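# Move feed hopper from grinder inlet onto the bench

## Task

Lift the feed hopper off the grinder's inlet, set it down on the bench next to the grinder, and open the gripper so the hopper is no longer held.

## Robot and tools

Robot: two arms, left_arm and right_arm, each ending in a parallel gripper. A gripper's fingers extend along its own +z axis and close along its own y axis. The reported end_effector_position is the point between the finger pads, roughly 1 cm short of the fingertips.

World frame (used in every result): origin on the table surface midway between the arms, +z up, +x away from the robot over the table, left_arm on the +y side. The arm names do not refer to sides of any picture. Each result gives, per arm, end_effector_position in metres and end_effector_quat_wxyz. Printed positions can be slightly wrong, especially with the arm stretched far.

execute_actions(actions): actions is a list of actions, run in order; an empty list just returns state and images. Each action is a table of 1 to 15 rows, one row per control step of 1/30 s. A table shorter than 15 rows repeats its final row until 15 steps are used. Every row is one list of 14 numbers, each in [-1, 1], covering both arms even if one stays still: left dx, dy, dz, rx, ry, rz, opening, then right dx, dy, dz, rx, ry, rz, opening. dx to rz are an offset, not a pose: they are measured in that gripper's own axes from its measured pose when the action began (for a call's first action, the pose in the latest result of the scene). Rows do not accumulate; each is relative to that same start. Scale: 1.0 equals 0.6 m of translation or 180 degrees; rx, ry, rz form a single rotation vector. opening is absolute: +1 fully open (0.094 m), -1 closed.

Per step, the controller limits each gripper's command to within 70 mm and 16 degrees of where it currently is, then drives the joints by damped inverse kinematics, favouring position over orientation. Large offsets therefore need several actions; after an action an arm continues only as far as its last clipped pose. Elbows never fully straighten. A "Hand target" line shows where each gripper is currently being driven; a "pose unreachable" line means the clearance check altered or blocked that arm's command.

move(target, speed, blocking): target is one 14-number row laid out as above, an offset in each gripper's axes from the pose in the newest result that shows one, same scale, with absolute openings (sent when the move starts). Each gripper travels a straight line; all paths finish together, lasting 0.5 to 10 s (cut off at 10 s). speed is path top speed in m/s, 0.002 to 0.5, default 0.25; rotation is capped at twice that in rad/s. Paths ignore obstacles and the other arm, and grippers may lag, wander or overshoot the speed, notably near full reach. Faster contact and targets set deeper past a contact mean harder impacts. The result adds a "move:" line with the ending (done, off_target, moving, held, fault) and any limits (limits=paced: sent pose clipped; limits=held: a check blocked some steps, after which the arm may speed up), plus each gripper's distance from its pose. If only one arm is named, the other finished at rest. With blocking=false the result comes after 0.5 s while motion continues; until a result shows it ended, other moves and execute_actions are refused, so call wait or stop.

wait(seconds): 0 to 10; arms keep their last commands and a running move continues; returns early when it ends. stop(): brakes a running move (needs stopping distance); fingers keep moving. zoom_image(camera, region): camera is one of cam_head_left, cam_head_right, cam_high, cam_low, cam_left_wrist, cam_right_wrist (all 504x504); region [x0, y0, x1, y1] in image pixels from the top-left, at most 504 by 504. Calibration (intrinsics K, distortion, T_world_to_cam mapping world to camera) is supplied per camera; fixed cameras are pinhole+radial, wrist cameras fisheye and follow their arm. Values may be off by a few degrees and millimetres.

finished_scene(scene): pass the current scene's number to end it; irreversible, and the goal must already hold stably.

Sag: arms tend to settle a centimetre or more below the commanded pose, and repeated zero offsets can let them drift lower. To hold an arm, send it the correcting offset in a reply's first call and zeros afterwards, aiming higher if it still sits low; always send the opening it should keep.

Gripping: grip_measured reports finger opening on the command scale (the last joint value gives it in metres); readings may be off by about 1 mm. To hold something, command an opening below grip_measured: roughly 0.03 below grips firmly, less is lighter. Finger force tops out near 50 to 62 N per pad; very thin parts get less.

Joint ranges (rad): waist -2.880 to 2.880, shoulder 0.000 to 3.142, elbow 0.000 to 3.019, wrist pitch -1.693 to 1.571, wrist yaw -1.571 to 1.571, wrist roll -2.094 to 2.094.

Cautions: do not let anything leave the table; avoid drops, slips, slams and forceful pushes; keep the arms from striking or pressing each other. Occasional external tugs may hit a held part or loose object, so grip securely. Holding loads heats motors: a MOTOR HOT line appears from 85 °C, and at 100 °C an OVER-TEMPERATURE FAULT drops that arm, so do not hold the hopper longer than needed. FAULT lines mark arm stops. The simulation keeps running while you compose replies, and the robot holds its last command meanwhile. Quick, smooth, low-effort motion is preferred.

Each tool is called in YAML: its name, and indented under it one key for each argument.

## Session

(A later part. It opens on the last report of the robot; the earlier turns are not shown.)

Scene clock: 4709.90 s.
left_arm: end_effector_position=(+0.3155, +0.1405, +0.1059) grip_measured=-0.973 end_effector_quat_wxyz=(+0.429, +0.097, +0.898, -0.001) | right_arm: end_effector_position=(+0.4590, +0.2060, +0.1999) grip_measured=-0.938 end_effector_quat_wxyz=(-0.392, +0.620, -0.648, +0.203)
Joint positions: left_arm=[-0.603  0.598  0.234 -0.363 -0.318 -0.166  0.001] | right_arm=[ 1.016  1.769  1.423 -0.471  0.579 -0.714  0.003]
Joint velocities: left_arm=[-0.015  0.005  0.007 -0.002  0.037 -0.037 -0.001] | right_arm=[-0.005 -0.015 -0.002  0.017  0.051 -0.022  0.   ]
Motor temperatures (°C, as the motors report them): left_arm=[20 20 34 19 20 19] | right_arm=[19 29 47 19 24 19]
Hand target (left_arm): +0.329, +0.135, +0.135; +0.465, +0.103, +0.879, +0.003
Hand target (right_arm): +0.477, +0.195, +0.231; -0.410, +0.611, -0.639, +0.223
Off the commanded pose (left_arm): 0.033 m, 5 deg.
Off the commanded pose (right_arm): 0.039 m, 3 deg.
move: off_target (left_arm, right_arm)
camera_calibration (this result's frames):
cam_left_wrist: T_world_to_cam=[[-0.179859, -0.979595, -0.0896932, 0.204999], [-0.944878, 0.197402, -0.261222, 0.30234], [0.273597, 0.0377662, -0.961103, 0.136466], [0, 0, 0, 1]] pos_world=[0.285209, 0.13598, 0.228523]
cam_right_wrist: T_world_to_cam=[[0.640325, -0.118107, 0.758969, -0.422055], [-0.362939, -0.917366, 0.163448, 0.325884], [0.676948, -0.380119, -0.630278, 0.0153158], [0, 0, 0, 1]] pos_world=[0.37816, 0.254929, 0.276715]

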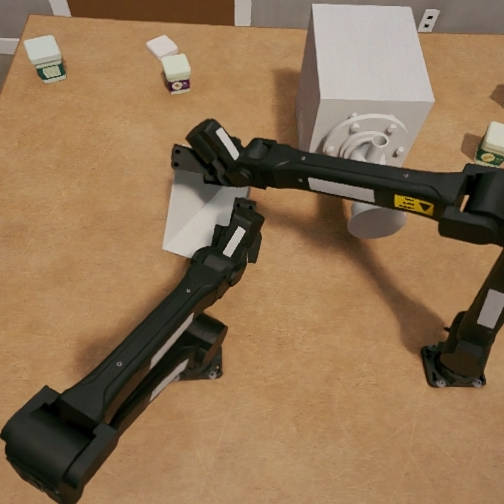

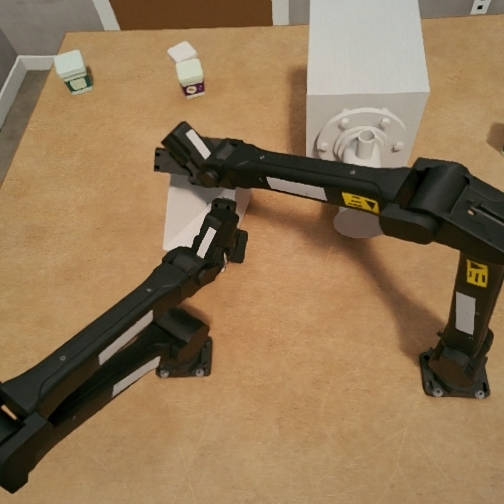

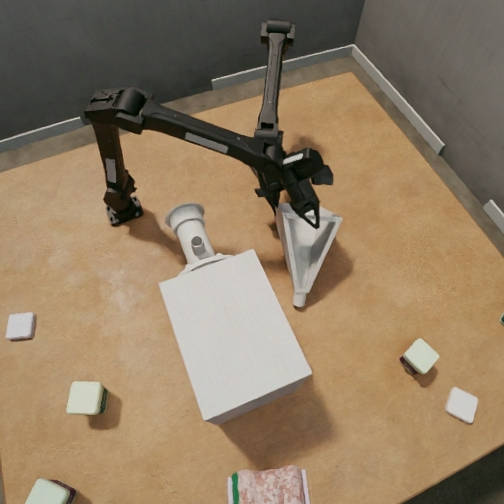

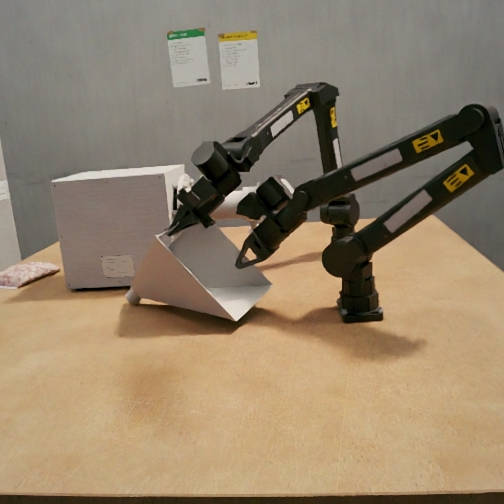

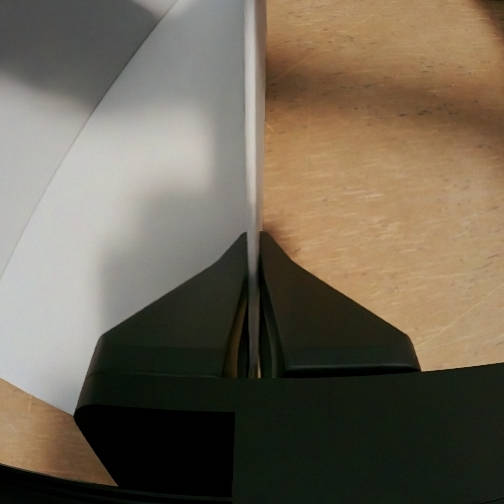

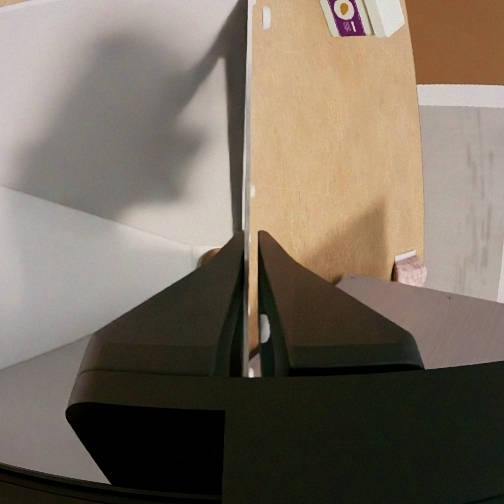

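zoom_image:
  camera: "cam_low"
  region: [100, 200, 320, 350]

zoom_image:
  camera: "cam_high"
  region: [220, 130, 400, 330]

Region (100, 200, 320, 350) of cam_low's 504x504 image, scaled by 2.291, with more detail than that image has; it fills the top 344 rows of this view, and the rest is white.

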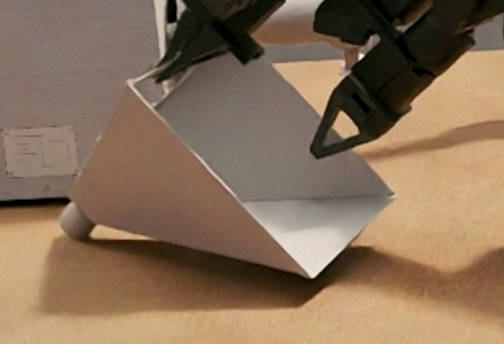

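Region (220, 130, 400, 330) of cam_high's 504x504 image, scaled by 2.520, with more detail than that image has; it fills the left 454 columns of this view, and the rest is white.

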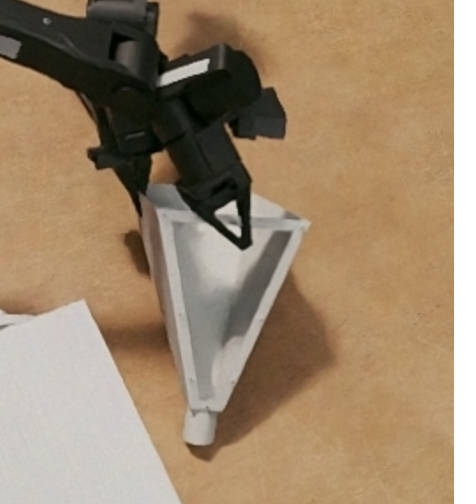

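execute_actions:
  actions:
    - [[0, 0, -0.02, 0, 0, 0, -1, 0, 0, -0.02, 0, 0, 0, -1]]
    - [[0, 0, 0, 0, 0, 0, -1, 0, 0, 0, 0, 0, 0, -1]]

Scene clock: 4741.87 s.
left_arm: end_effector_position=(+0.3021, +0.1422, +0.0999) grip_measured=-0.973 end_effector_quat_wxyz=(+0.419, +0.091, +0.904, -0.011) | right_arm: end_effector_position=(+0.4443, +0.2104, +0.1956) grip_measured=-0.938 end_effector_quat_wxyz=(-0.388, +0.628, -0.644, +0.200)
Joint positions: left_arm=[-0.618  0.541  0.217 -0.426 -0.311 -0.204  0.001] | right_arm=[ 1.039  1.763  1.41  -0.48   0.58  -0.705  0.003]
Joint velocities: left_arm=[-0.005 -0.024  0.002 -0.032  0.007  0.037 -0.   ] | right_arm=[-0.015 -0.005 -0.022  0.012 -0.037  0.037  0.001]
Motor temperatures (°C, as the motors report them): left_arm=[20 20 34 19 22 19] | right_arm=[19 29 47 19 23 19]
Hand target (left_arm): +0.304, +0.143, +0.103; +0.422, +0.092, +0.902, -0.008
Hand target (right_arm): +0.447, +0.210, +0.197; -0.389, +0.625, -0.646, +0.199
Off the commanded pose (left_arm): 0.004 m, 1 deg.
Off the commanded pose (right_arm): 0.003 m, 0 deg.
pose unreachable (right arm): on one or more control steps of this call, first in action 0 (counted from 0), this arm could not follow its commanded pose, so it was not sent that pose on those steps. It may still have moved: this result reports where it is.
cause: the commanded pose would bring a part of the arm too close to another arm (this arm's wrist (the part past joint 4) and the other arm's wrist (the part past joint 4)).
camera_calibration (this result's frames):
cam_left_wrist: T_world_to_cam=[[-0.178034, -0.981915, -0.0643895, 0.200992], [-0.952024, 0.188427, -0.241133, 0.289232], [0.248905, 0.0183704, -0.968354, 0.145227], [0, 0, 0, 1]] pos_world=[0.274992, 0.14019, 0.223316]
cam_right_wrist: T_world_to_cam=[[0.64922, -0.101649, 0.753778, -0.415272], [-0.346099, -0.921967, 0.173761, 0.316725], [0.677295, -0.373691, -0.63374, 0.0233739], [0, 0, 0, 1]] pos_world=[0.36339, 0.258532, 0.272801]

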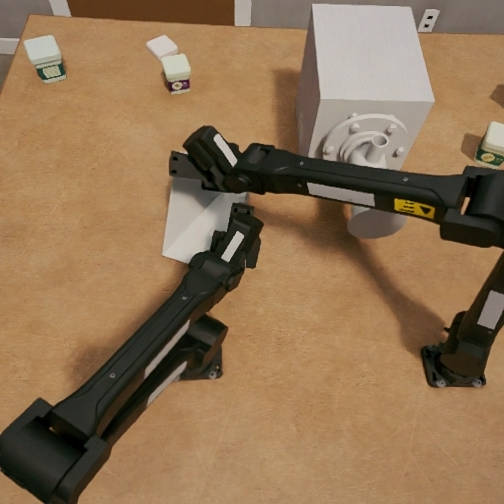

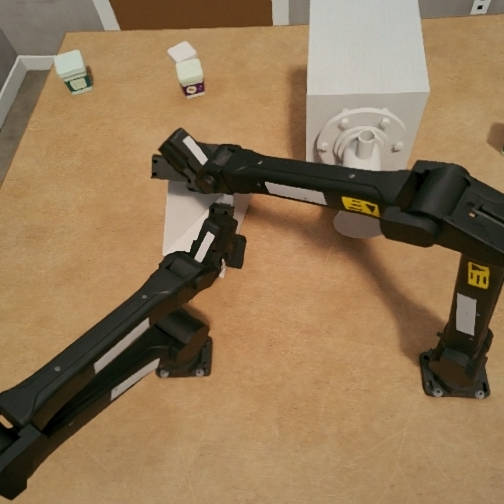

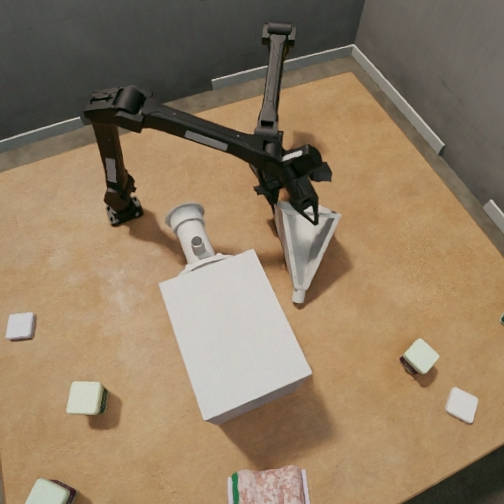

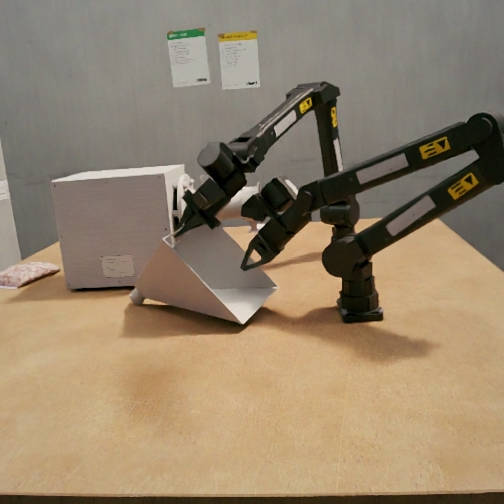

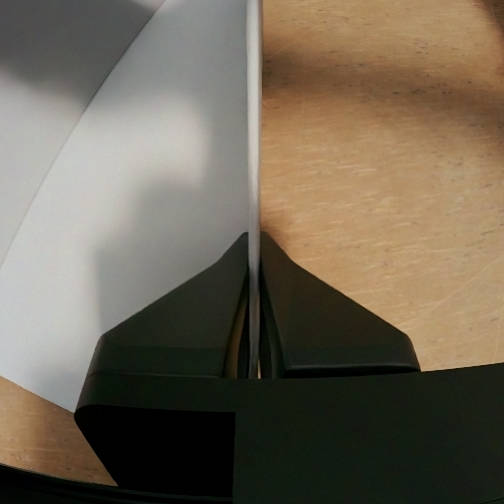

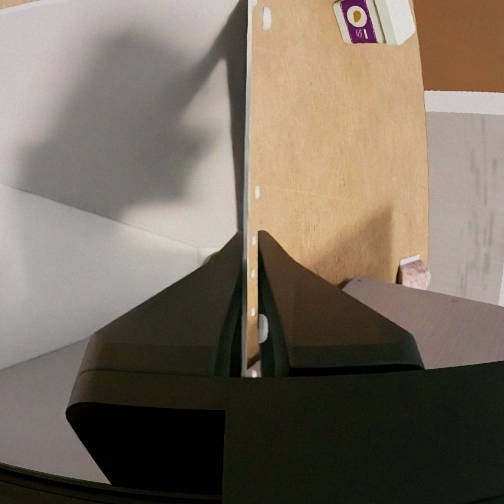

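execute_actions:
  actions:
    - [[0, 0, 0, 0, 0, 0, -0.9, 0, 0, -0.01, 0, 0, 0, -1]]
    - [[0, 0, 0, 0, 0, 0, -0.7, 0, 0, 0, 0, 0, 0, -1]]

Scene clock: 4747.97 s.
left_arm: end_effector_position=(+0.2982, +0.1426, +0.0922) grip_measured=-0.702 end_effector_quat_wxyz=(+0.411, +0.094, +0.906, -0.013) | right_arm: end_effector_position=(+0.4384, +0.2098, +0.1889) grip_measured=-0.936 end_effector_quat_wxyz=(-0.381, +0.639, -0.634, +0.211)
Joint positions: left_arm=[-0.618  0.541  0.203 -0.426 -0.301 -0.204  0.014] | right_arm=[ 1.049  1.766  1.398 -0.479  0.595 -0.729  0.003]
Joint velocities: left_arm=[-0.015  0.005 -0.012 -0.017 -0.022 -0.051  0.001] | right_arm=[-0.005 -0.024 -0.002 -0.002 -0.037  0.007  0.   ]
Motor temperatures (°C, as the motors report them): left_arm=[20 20 33 19 21 19] | right_arm=[19 28 47 19 23 19]
Hand target (left_arm): +0.300, +0.142, +0.096; +0.414, +0.093, +0.905, -0.013
Hand target (right_arm): +0.441, +0.210, +0.192; -0.385, +0.631, -0.641, +0.205
Off the commanded pose (left_arm): 0.004 m, 0 deg.
Off the commanded pose (right_arm): 0.004 m, 1 deg.
camera_calibration (this result's frames):
cam_left_wrist: T_world_to_cam=[[-0.18639, -0.980516, -0.0620316, 0.202189], [-0.954224, 0.195701, -0.22618, 0.281796], [0.233913, 0.0170345, -0.972108, 0.143741], [0, 0, 0, 1]] pos_world=[0.272959, 0.140653, 0.21601]
cam_right_wrist: T_world_to_cam=[[0.644099, -0.0645951, 0.76221, -0.413569], [-0.333717, -0.920333, 0.204009, 0.3038], [0.688309, -0.385764, -0.614342, 0.016939], [0, 0, 0, 1]] pos_world=[0.356103, 0.259418, 0.263654]

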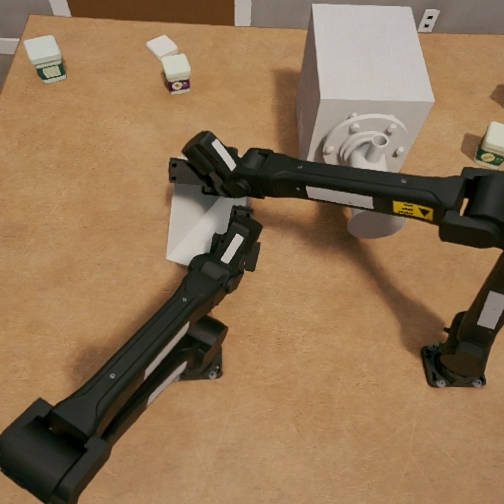

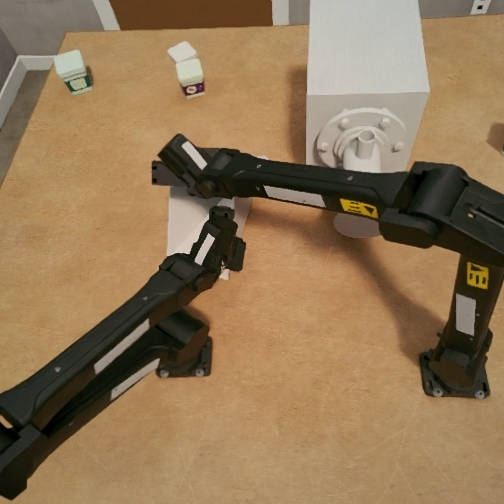

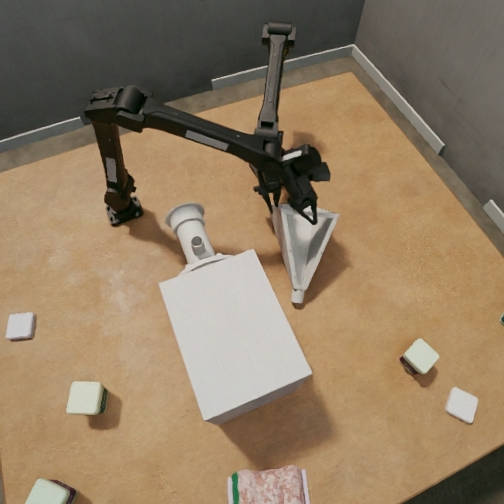

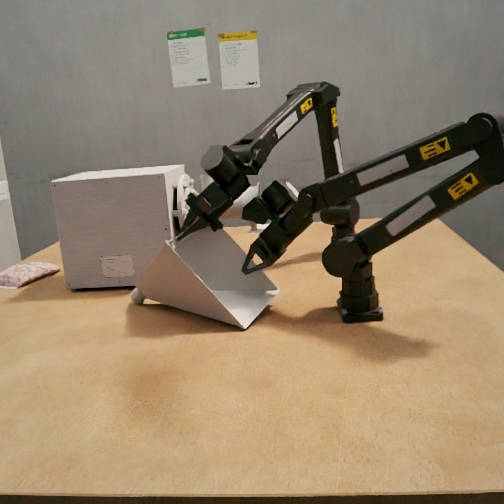

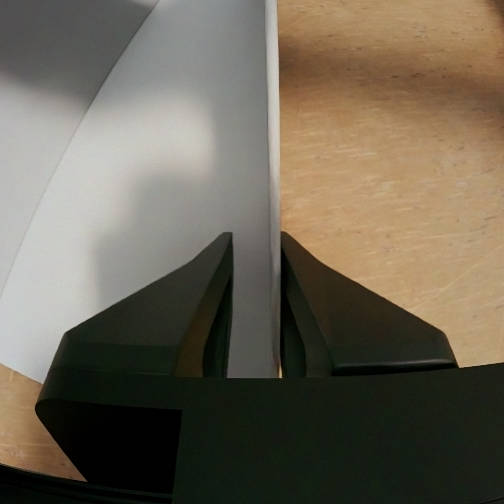

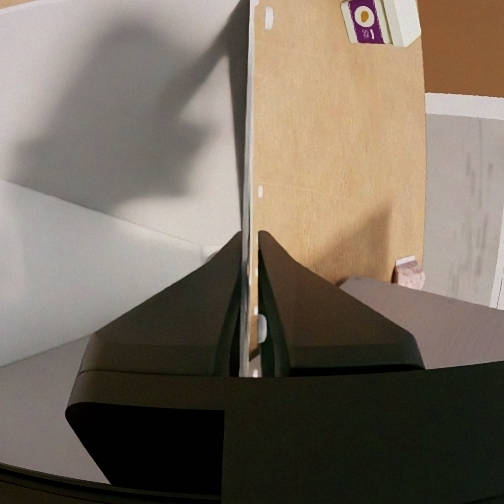

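execute_actions:
  actions:
    - [[0, 0, 0, 0, 0, 0, -0.5, 0, 0, 0, 0, 0, 0, -1]]
    - [[0, 0, 0, 0, 0, 0, -0.3, 0, 0, 0, 0, 0, 0, -1]]

Scene clock: 4751.60 s.
left_arm: end_effector_position=(+0.2946, +0.1443, +0.0848) grip_measured=-0.303 end_effector_quat_wxyz=(+0.406, +0.096, +0.909, -0.011) | right_arm: end_effector_position=(+0.4364, +0.2093, +0.1862) grip_measured=-0.936 end_effector_quat_wxyz=(-0.376, +0.649, -0.624, +0.219)
Joint positions: left_arm=[-0.618  0.541  0.189 -0.426 -0.299 -0.204  0.033] | right_arm=[ 1.053  1.768  1.393 -0.479  0.603 -0.756  0.003]
Joint velocities: left_arm=[-0.015 -0.024 -0.002 -0.007 -0.11  -0.007 -0.   ] | right_arm=[-0.015 -0.015 -0.007 -0.002  0.051 -0.022 -0.   ]
Motor temperatures (°C, as the motors report them): left_arm=[20 20 33 19 21 19] | right_arm=[19 28 46 19 23 19]
Hand target (left_arm): +0.297, +0.143, +0.089; +0.409, +0.095, +0.908, -0.013
Hand target (right_arm): +0.437, +0.209, +0.186; -0.377, +0.646, -0.628, +0.217
Off the commanded pose (left_arm): 0.005 m, 0 deg.
Off the commanded pose (right_arm): 0.000 m, 1 deg.
camera_calibration (this result's frames):
cam_left_wrist: T_world_to_cam=[[-0.188525, -0.979881, -0.0655089, 0.203647], [-0.956691, 0.19831, -0.213108, 0.275611], [0.221812, 0.0224956, -0.97483, 0.140412], [0, 0, 0, 1]] pos_world=[0.270922, 0.141735, 0.208953]
cam_right_wrist: T_world_to_cam=[[0.63884, -0.0323476, 0.768659, -0.415911], [-0.320616, -0.919415, 0.227775, 0.292886], [0.699349, -0.391957, -0.59773, 0.00980063], [0, 0, 0, 1]] pos_world=[0.352751, 0.259671, 0.25884]

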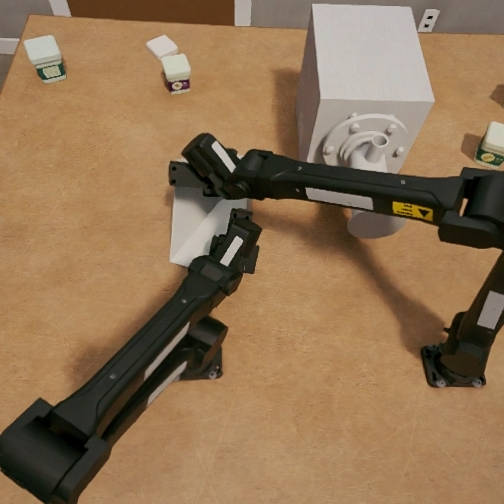

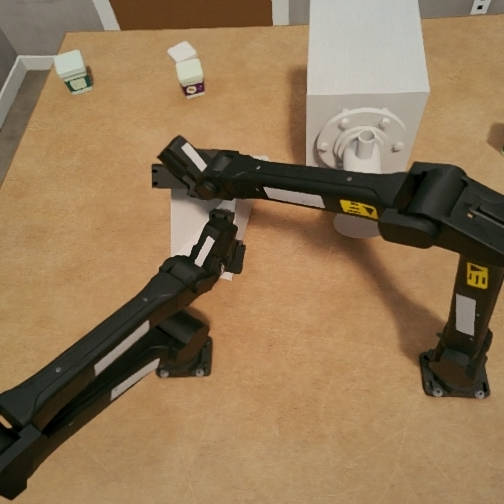

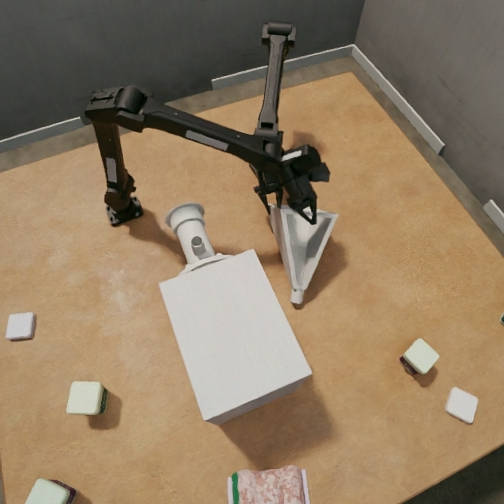

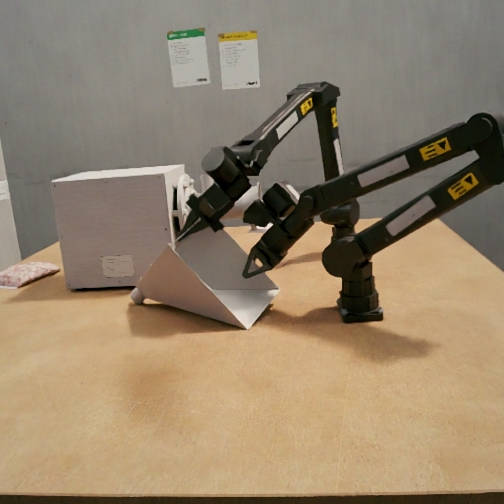

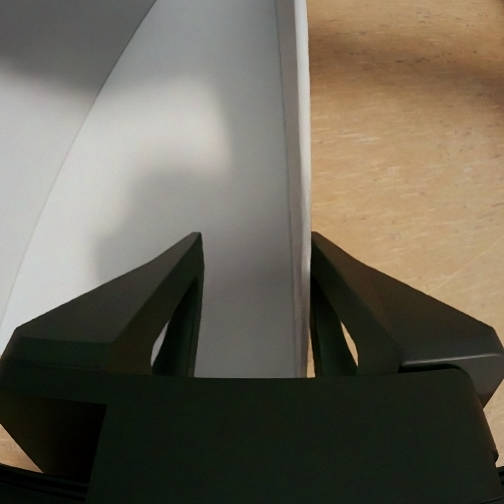

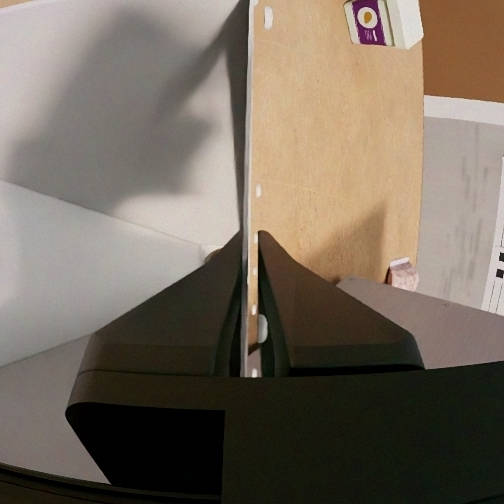

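execute_actions:
  actions:
    - [[0, 0, 0, 0, 0, 0, -0.1, 0, 0, 0, 0, 0, 0, -1]]
    - [[0, 0, 0, 0, 0, 0, 0.15, 0, 0, 0, 0, 0, 0, -1]]

Scene clock: 4756.83 s.
left_arm: end_effector_position=(+0.2906, +0.1467, +0.0768) grip_measured=+0.147 end_effector_quat_wxyz=(+0.399, +0.098, +0.912, -0.008) | right_arm: end_effector_position=(+0.4364, +0.2093, +0.1862) grip_measured=-0.936 end_effector_quat_wxyz=(-0.376, +0.649, -0.624, +0.220)
Joint positions: left_arm=[-0.618  0.541  0.174 -0.426 -0.299 -0.204  0.054] | right_arm=[ 1.053  1.768  1.393 -0.479  0.603 -0.758  0.003]
Joint velocities: left_arm=[-0.015 -0.005 -0.007 -0.002  0.007 -0.037  0.001] | right_arm=[ 0.005 -0.015 -0.027 -0.002 -0.022  0.007 -0.001]
Motor temperatures (°C, as the motors report them): left_arm=[20 20 33 19 21 19] | right_arm=[19 28 46 19 22 19]
Hand target (left_arm): +0.293, +0.146, +0.081; +0.402, +0.097, +0.910, -0.010
Hand target (right_arm): +0.436, +0.209, +0.186; -0.376, +0.649, -0.624, +0.220
Off the commanded pose (left_arm): 0.005 m, 0 deg.
Off the commanded pose (right_arm): 0.000 m, 0 deg.
camera_calibration (this result's frames):
cam_left_wrist: T_world_to_cam=[[-0.189416, -0.979346, -0.0707321, 0.205288], [-0.959387, 0.199929, -0.199011, 0.2691], [0.209042, 0.0301636, -0.977441, 0.136202], [0, 0, 0, 1]] pos_world=[0.268584, 0.143139, 0.201204]
cam_right_wrist: T_world_to_cam=[[0.638509, -0.0301126, 0.769025, -0.416302], [-0.319421, -0.919475, 0.229206, 0.292111], [0.700198, -0.391993, -0.596711, 0.00924804], [0, 0, 0, 1]] pos_world=[0.352643, 0.259678, 0.258712]

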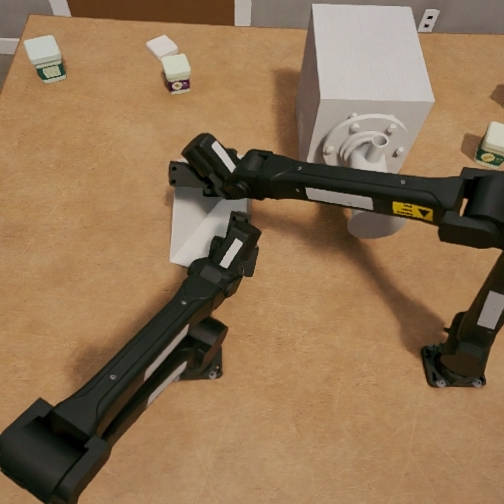

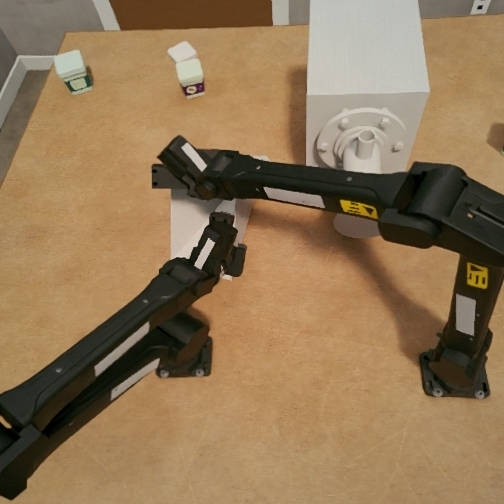

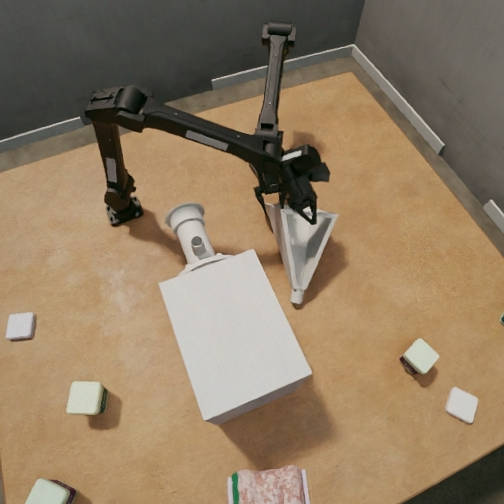

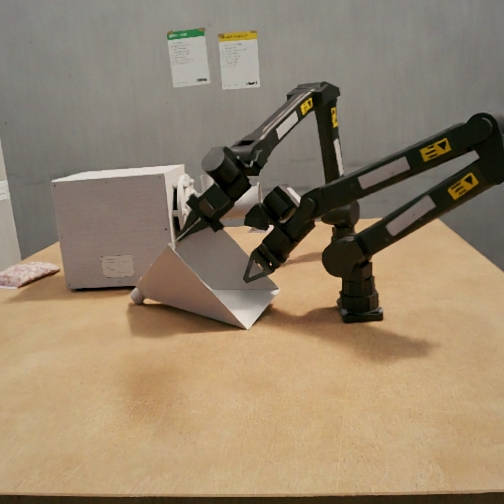

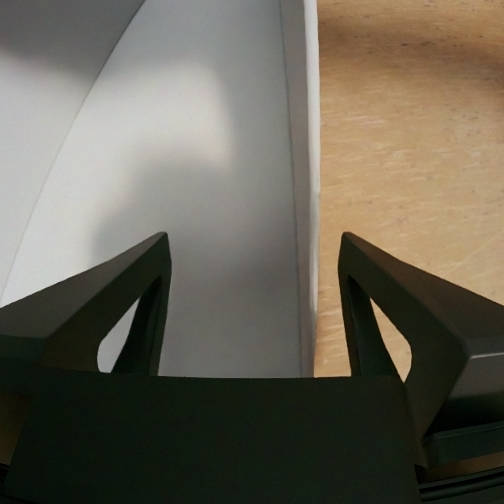

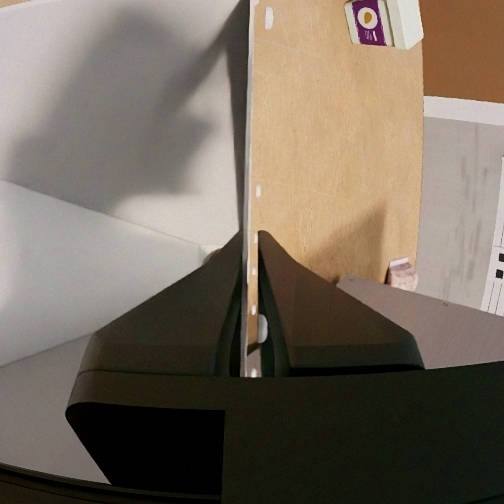

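execute_actions:
  actions:
    - [[0, 0, 0, 0, 0, 0, 0.15, 0, 0, 0, 0, 0, 0, -0.88]]
    - [[0, 0, 0, 0, 0, 0, 0.15, 0, 0, 0, 0, 0, 0, -0.7]]

Scene clock: 4768.80 s.
left_arm: end_effector_position=(+0.2863, +0.1491, +0.0684) grip_measured=+0.147 end_effector_quat_wxyz=(+0.392, +0.100, +0.914, -0.006) | right_arm: end_effector_position=(+0.4330, +0.2048, +0.1769) grip_measured=-0.701 end_effector_quat_wxyz=(-0.368, +0.653, -0.625, +0.220)
Joint positions: left_arm=[-0.618  0.541  0.158 -0.426 -0.298 -0.204  0.054] | right_arm=[ 1.054  1.768  1.375 -0.481  0.6   -0.753  0.014]
Joint velocities: left_arm=[ 0.005 -0.015  0.002  0.022 -0.007  0.037  0.001] | right_arm=[ 0.005  0.015 -0.007 -0.002  0.022  0.022 -0.001]
Motor temperatures (°C, as the motors report them): left_arm=[20 20 32 19 20 19] | right_arm=[19 28 46 19 22 19]
Hand target (left_arm): +0.289, +0.148, +0.073; +0.396, +0.098, +0.913, -0.007
Hand target (right_arm): +0.436, +0.208, +0.184; -0.374, +0.650, -0.624, +0.220
Off the commanded pose (left_arm): 0.005 m, 0 deg.
Off the commanded pose (right_arm): 0.008 m, 1 deg.
camera_calibration (this result's frames):
cam_left_wrist: T_world_to_cam=[[-0.19123, -0.978643, -0.0754223, 0.206944], [-0.961938, 0.202138, -0.183892, 0.262159], [0.195211, 0.0373858, -0.980048, 0.131897], [0, 0, 0, 1]] pos_world=[0.266007, 0.144601, 0.193083]
cam_right_wrist: T_world_to_cam=[[0.647929, -0.0216063, 0.761394, -0.411591], [-0.317275, -0.91641, 0.243988, 0.284926], [0.692477, -0.399658, -0.600624, 0.00994616], [0, 0, 0, 1]] pos_world=[0.350194, 0.256191, 0.249838]

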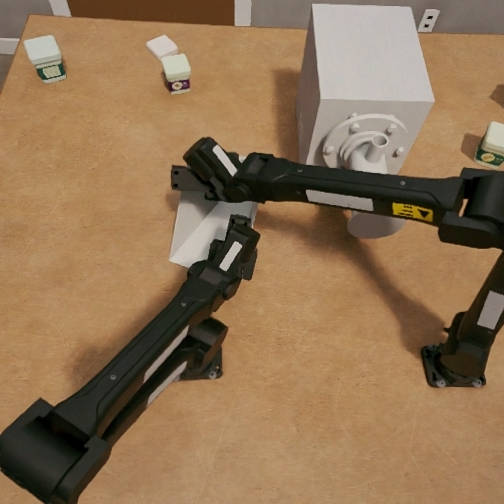

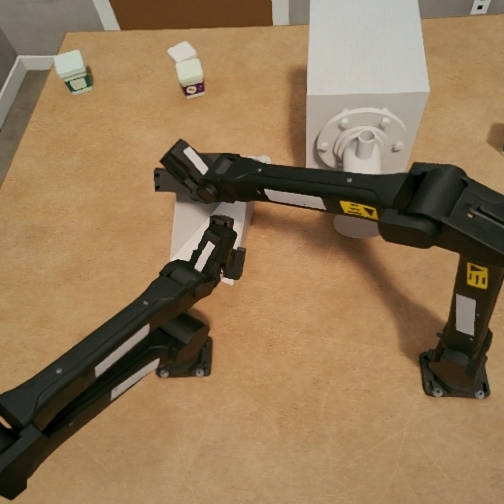

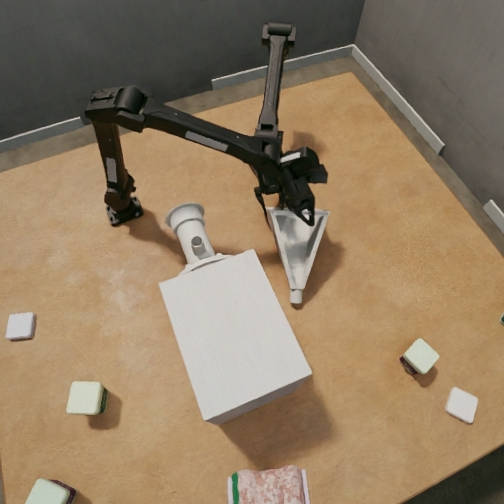

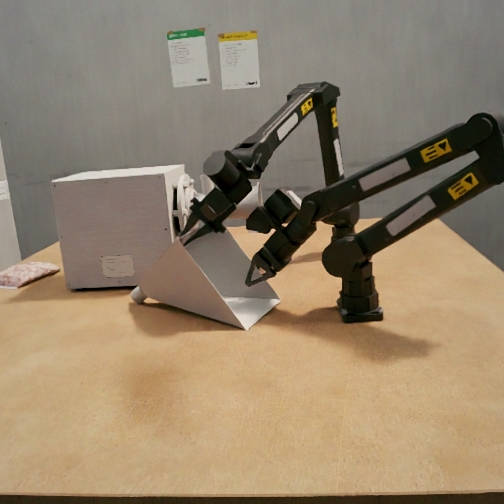

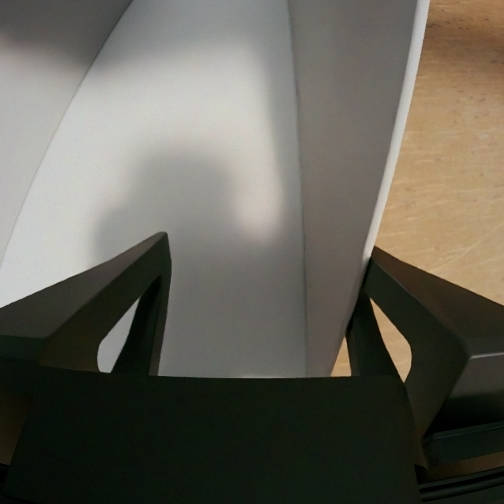

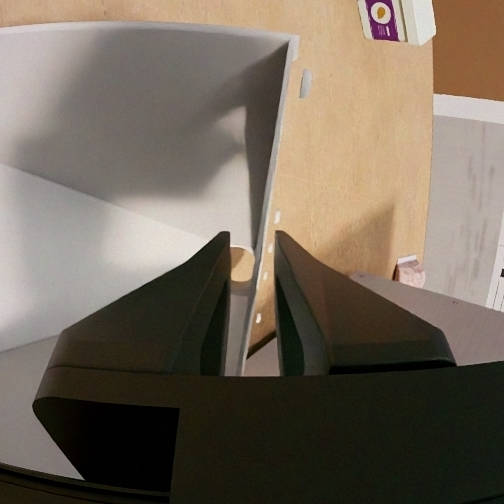

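execute_actions:
  actions:
    - [[0, 0, 0, 0, 0, 0, 0.4, 0, 0, 0, 0, 0, 0, -0.5]]
    - [[0, 0, 0, 0, 0, 0, 0.7, 0, 0, 0, 0, 0, 0, -0.4]]

Scene clock: 4775.53 s.
left_arm: end_effector_position=(+0.2823, +0.1514, +0.0609) grip_measured=+0.697 end_effector_quat_wxyz=(+0.386, +0.101, +0.917, -0.003) | right_arm: end_effector_position=(+0.4329, +0.2046, +0.1765) grip_measured=-0.402 end_effector_quat_wxyz=(-0.368, +0.653, -0.625, +0.220)
Joint positions: left_arm=[-0.618  0.541  0.143 -0.426 -0.297 -0.204  0.08 ] | right_arm=[ 1.054  1.768  1.374 -0.481  0.6   -0.753  0.028]
Joint velocities: left_arm=[-0.024 -0.005 -0.012  0.017  0.051  0.037 -0.001] | right_arm=[-0.005 -0.015 -0.007  0.017  0.007 -0.037 -0.001]
Motor temperatures (°C, as the motors report them): left_arm=[20 20 32 19 20 19] | right_arm=[19 28 46 19 22 19]
Hand target (left_arm): +0.284, +0.150, +0.065; +0.389, +0.100, +0.916, -0.004
Hand target (right_arm): +0.433, +0.205, +0.176; -0.368, +0.653, -0.625, +0.220
Off the commanded pose (left_arm): 0.004 m, 0 deg.
Off the commanded pose (right_arm): 0.000 m, 0 deg.
camera_calibration (this result's frames):
cam_left_wrist: T_world_to_cam=[[-0.192463, -0.978031, -0.0800784, 0.208427], [-0.964111, 0.203669, -0.17032, 0.25603], [0.182888, 0.0444241, -0.98213, 0.12778], [0, 0, 0, 1]] pos_world=[0.263586, 0.146026, 0.185794]
cam_right_wrist: T_world_to_cam=[[0.6482, -0.0210927, 0.761178, -0.411422], [-0.317188, -0.916245, 0.24472, 0.284588], [0.692263, -0.400063, -0.600601, 0.00988529], [0, 0, 0, 1]] pos_world=[0.350109, 0.256029, 0.249458]

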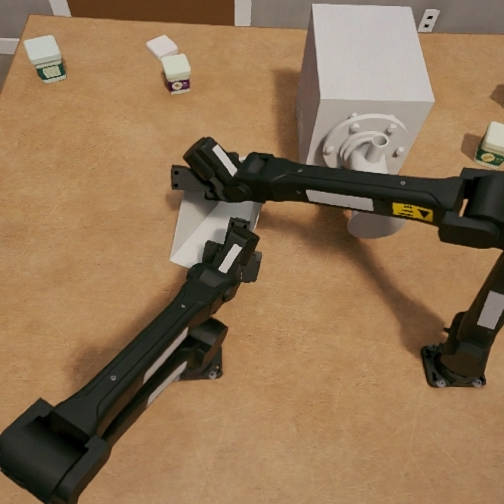

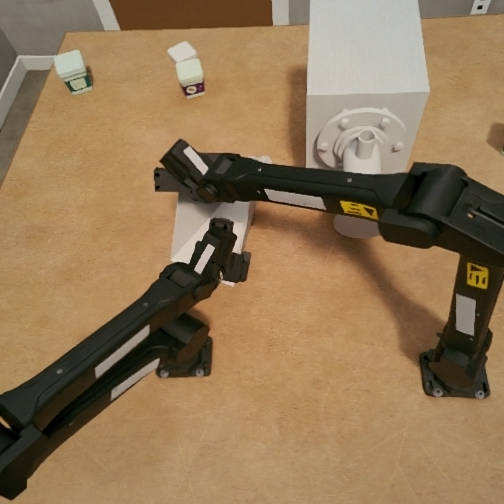

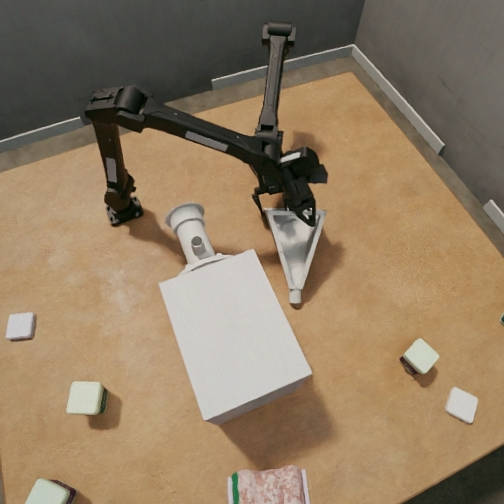

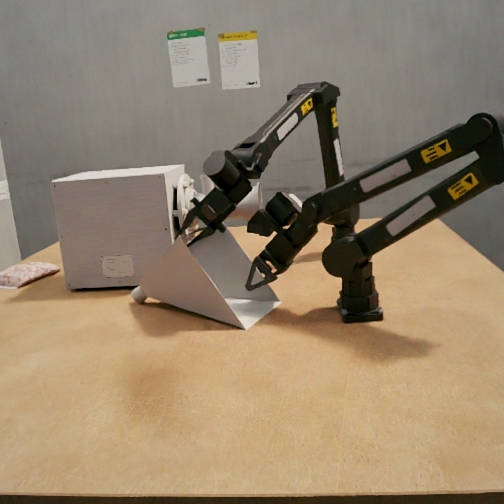

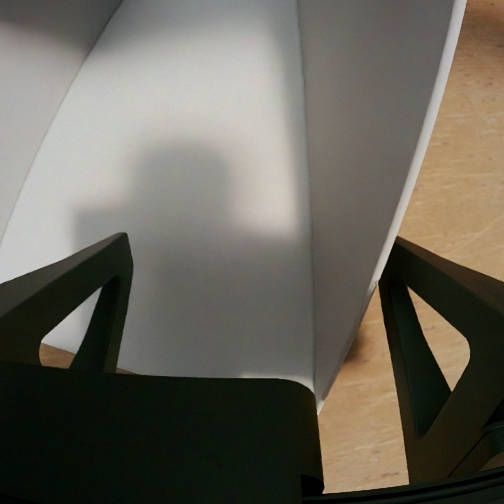

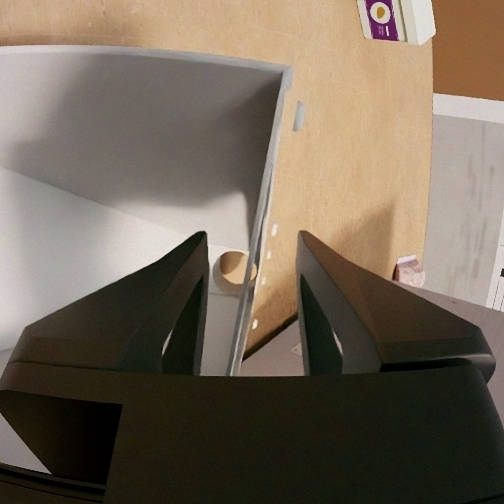

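move:
  target: [-0.006, 0, -0.006, 0, 0, 0, 0.8, 0, 0, -0.16, 0, 0, 0, -0.3]
  speed: 0.08

Scene clock: 4786.67 s.
left_arm: end_effector_position=(+0.2780, +0.1540, +0.0559) grip_measured=+0.797 end_effector_quat_wxyz=(+0.378, +0.103, +0.920, +0.001) | right_arm: end_effector_position=(+0.3643, +0.1848, +0.2361) grip_measured=-0.302 end_effector_quat_wxyz=(-0.368, +0.653, -0.624, +0.222)
Joint positions: left_arm=[-0.618  0.536  0.138 -0.446 -0.297 -0.204  0.084] | right_arm=[ 1.155  1.608  1.336 -0.66   0.665 -0.659  0.033]
Joint velocities: left_arm=[-0.005 -0.015 -0.012  0.002 -0.066 -0.037 -0.   ] | right_arm=[-0.015 -0.015  0.012 -0.002  0.051  0.11   0.   ]
Motor temperatures (°C, as the motors report them): left_arm=[20 20 32 19 20 19] | right_arm=[19 28 46 19 22 19]
Hand target (left_arm): +0.282, +0.151, +0.066; +0.386, +0.101, +0.917, -0.003
Hand target (right_arm): +0.361, +0.185, +0.237; -0.368, +0.653, -0.625, +0.221
Off the commanded pose (left_arm): 0.011 m, 1 deg.
Off the commanded pose (right_arm): 0.003 m, 0 deg.
move: off_target (left_arm)
camera_calibration (this result's frames):
cam_left_wrist: T_world_to_cam=[[-0.193939, -0.977145, -0.0870337, 0.210368], [-0.966949, 0.205373, -0.151099, 0.250001], [0.16552, 0.0548532, -0.98468, 0.126873], [0, 0, 0, 1]] pos_world=[0.261537, 0.147257, 0.181014]
cam_right_wrist: T_world_to_cam=[[0.645653, -0.018389, 0.76341, -0.41282], [-0.317615, -0.915601, 0.246568, 0.229669], [0.694444, -0.401668, -0.597001, 0.0838991], [0, 0, 0, 1]] pos_world=[0.281222, 0.236393, 0.30861]

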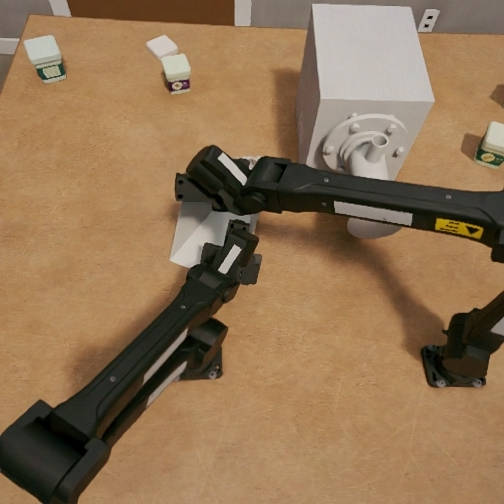

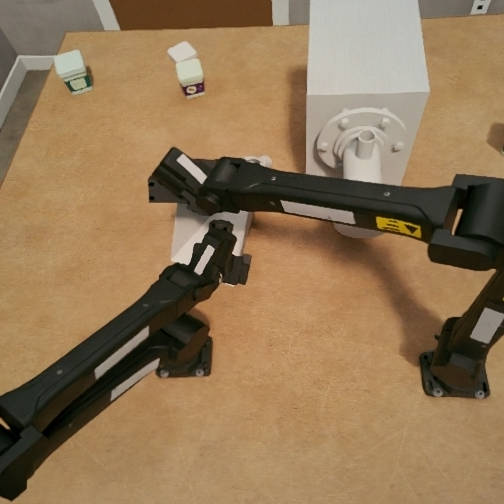

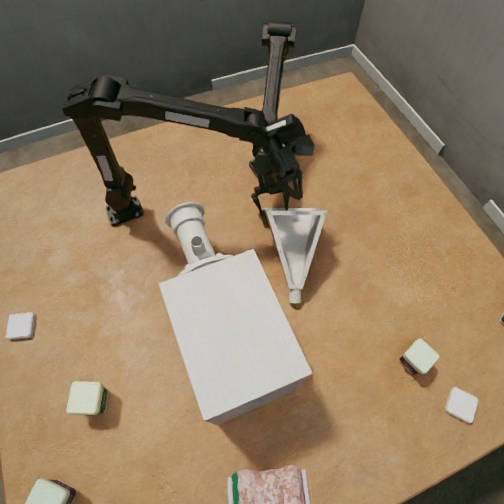

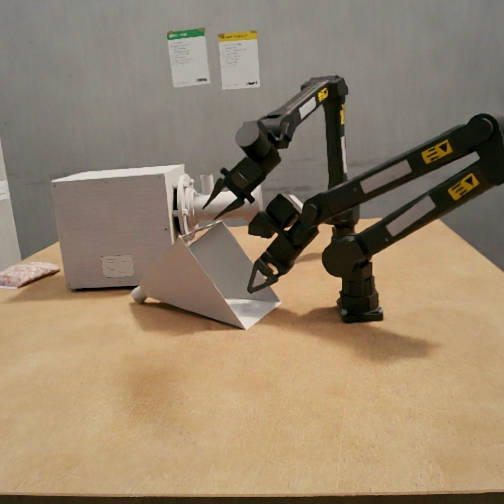

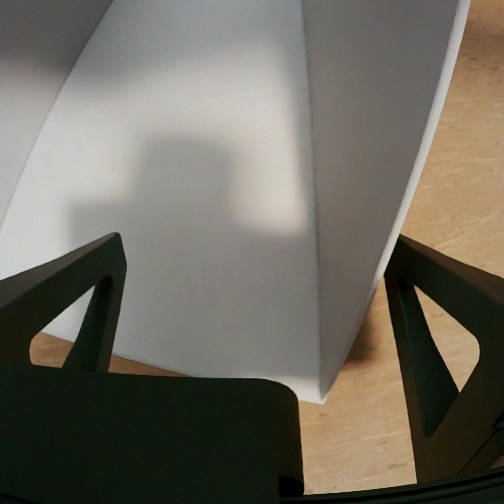

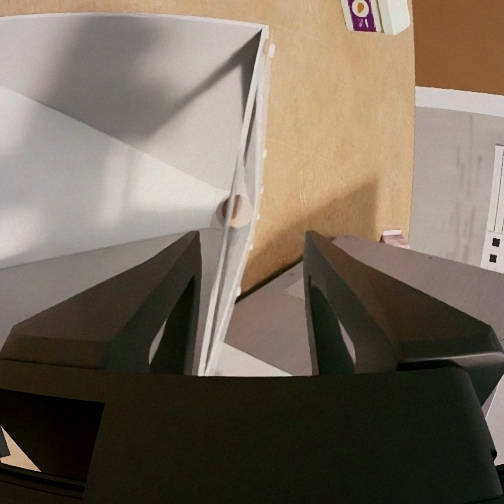

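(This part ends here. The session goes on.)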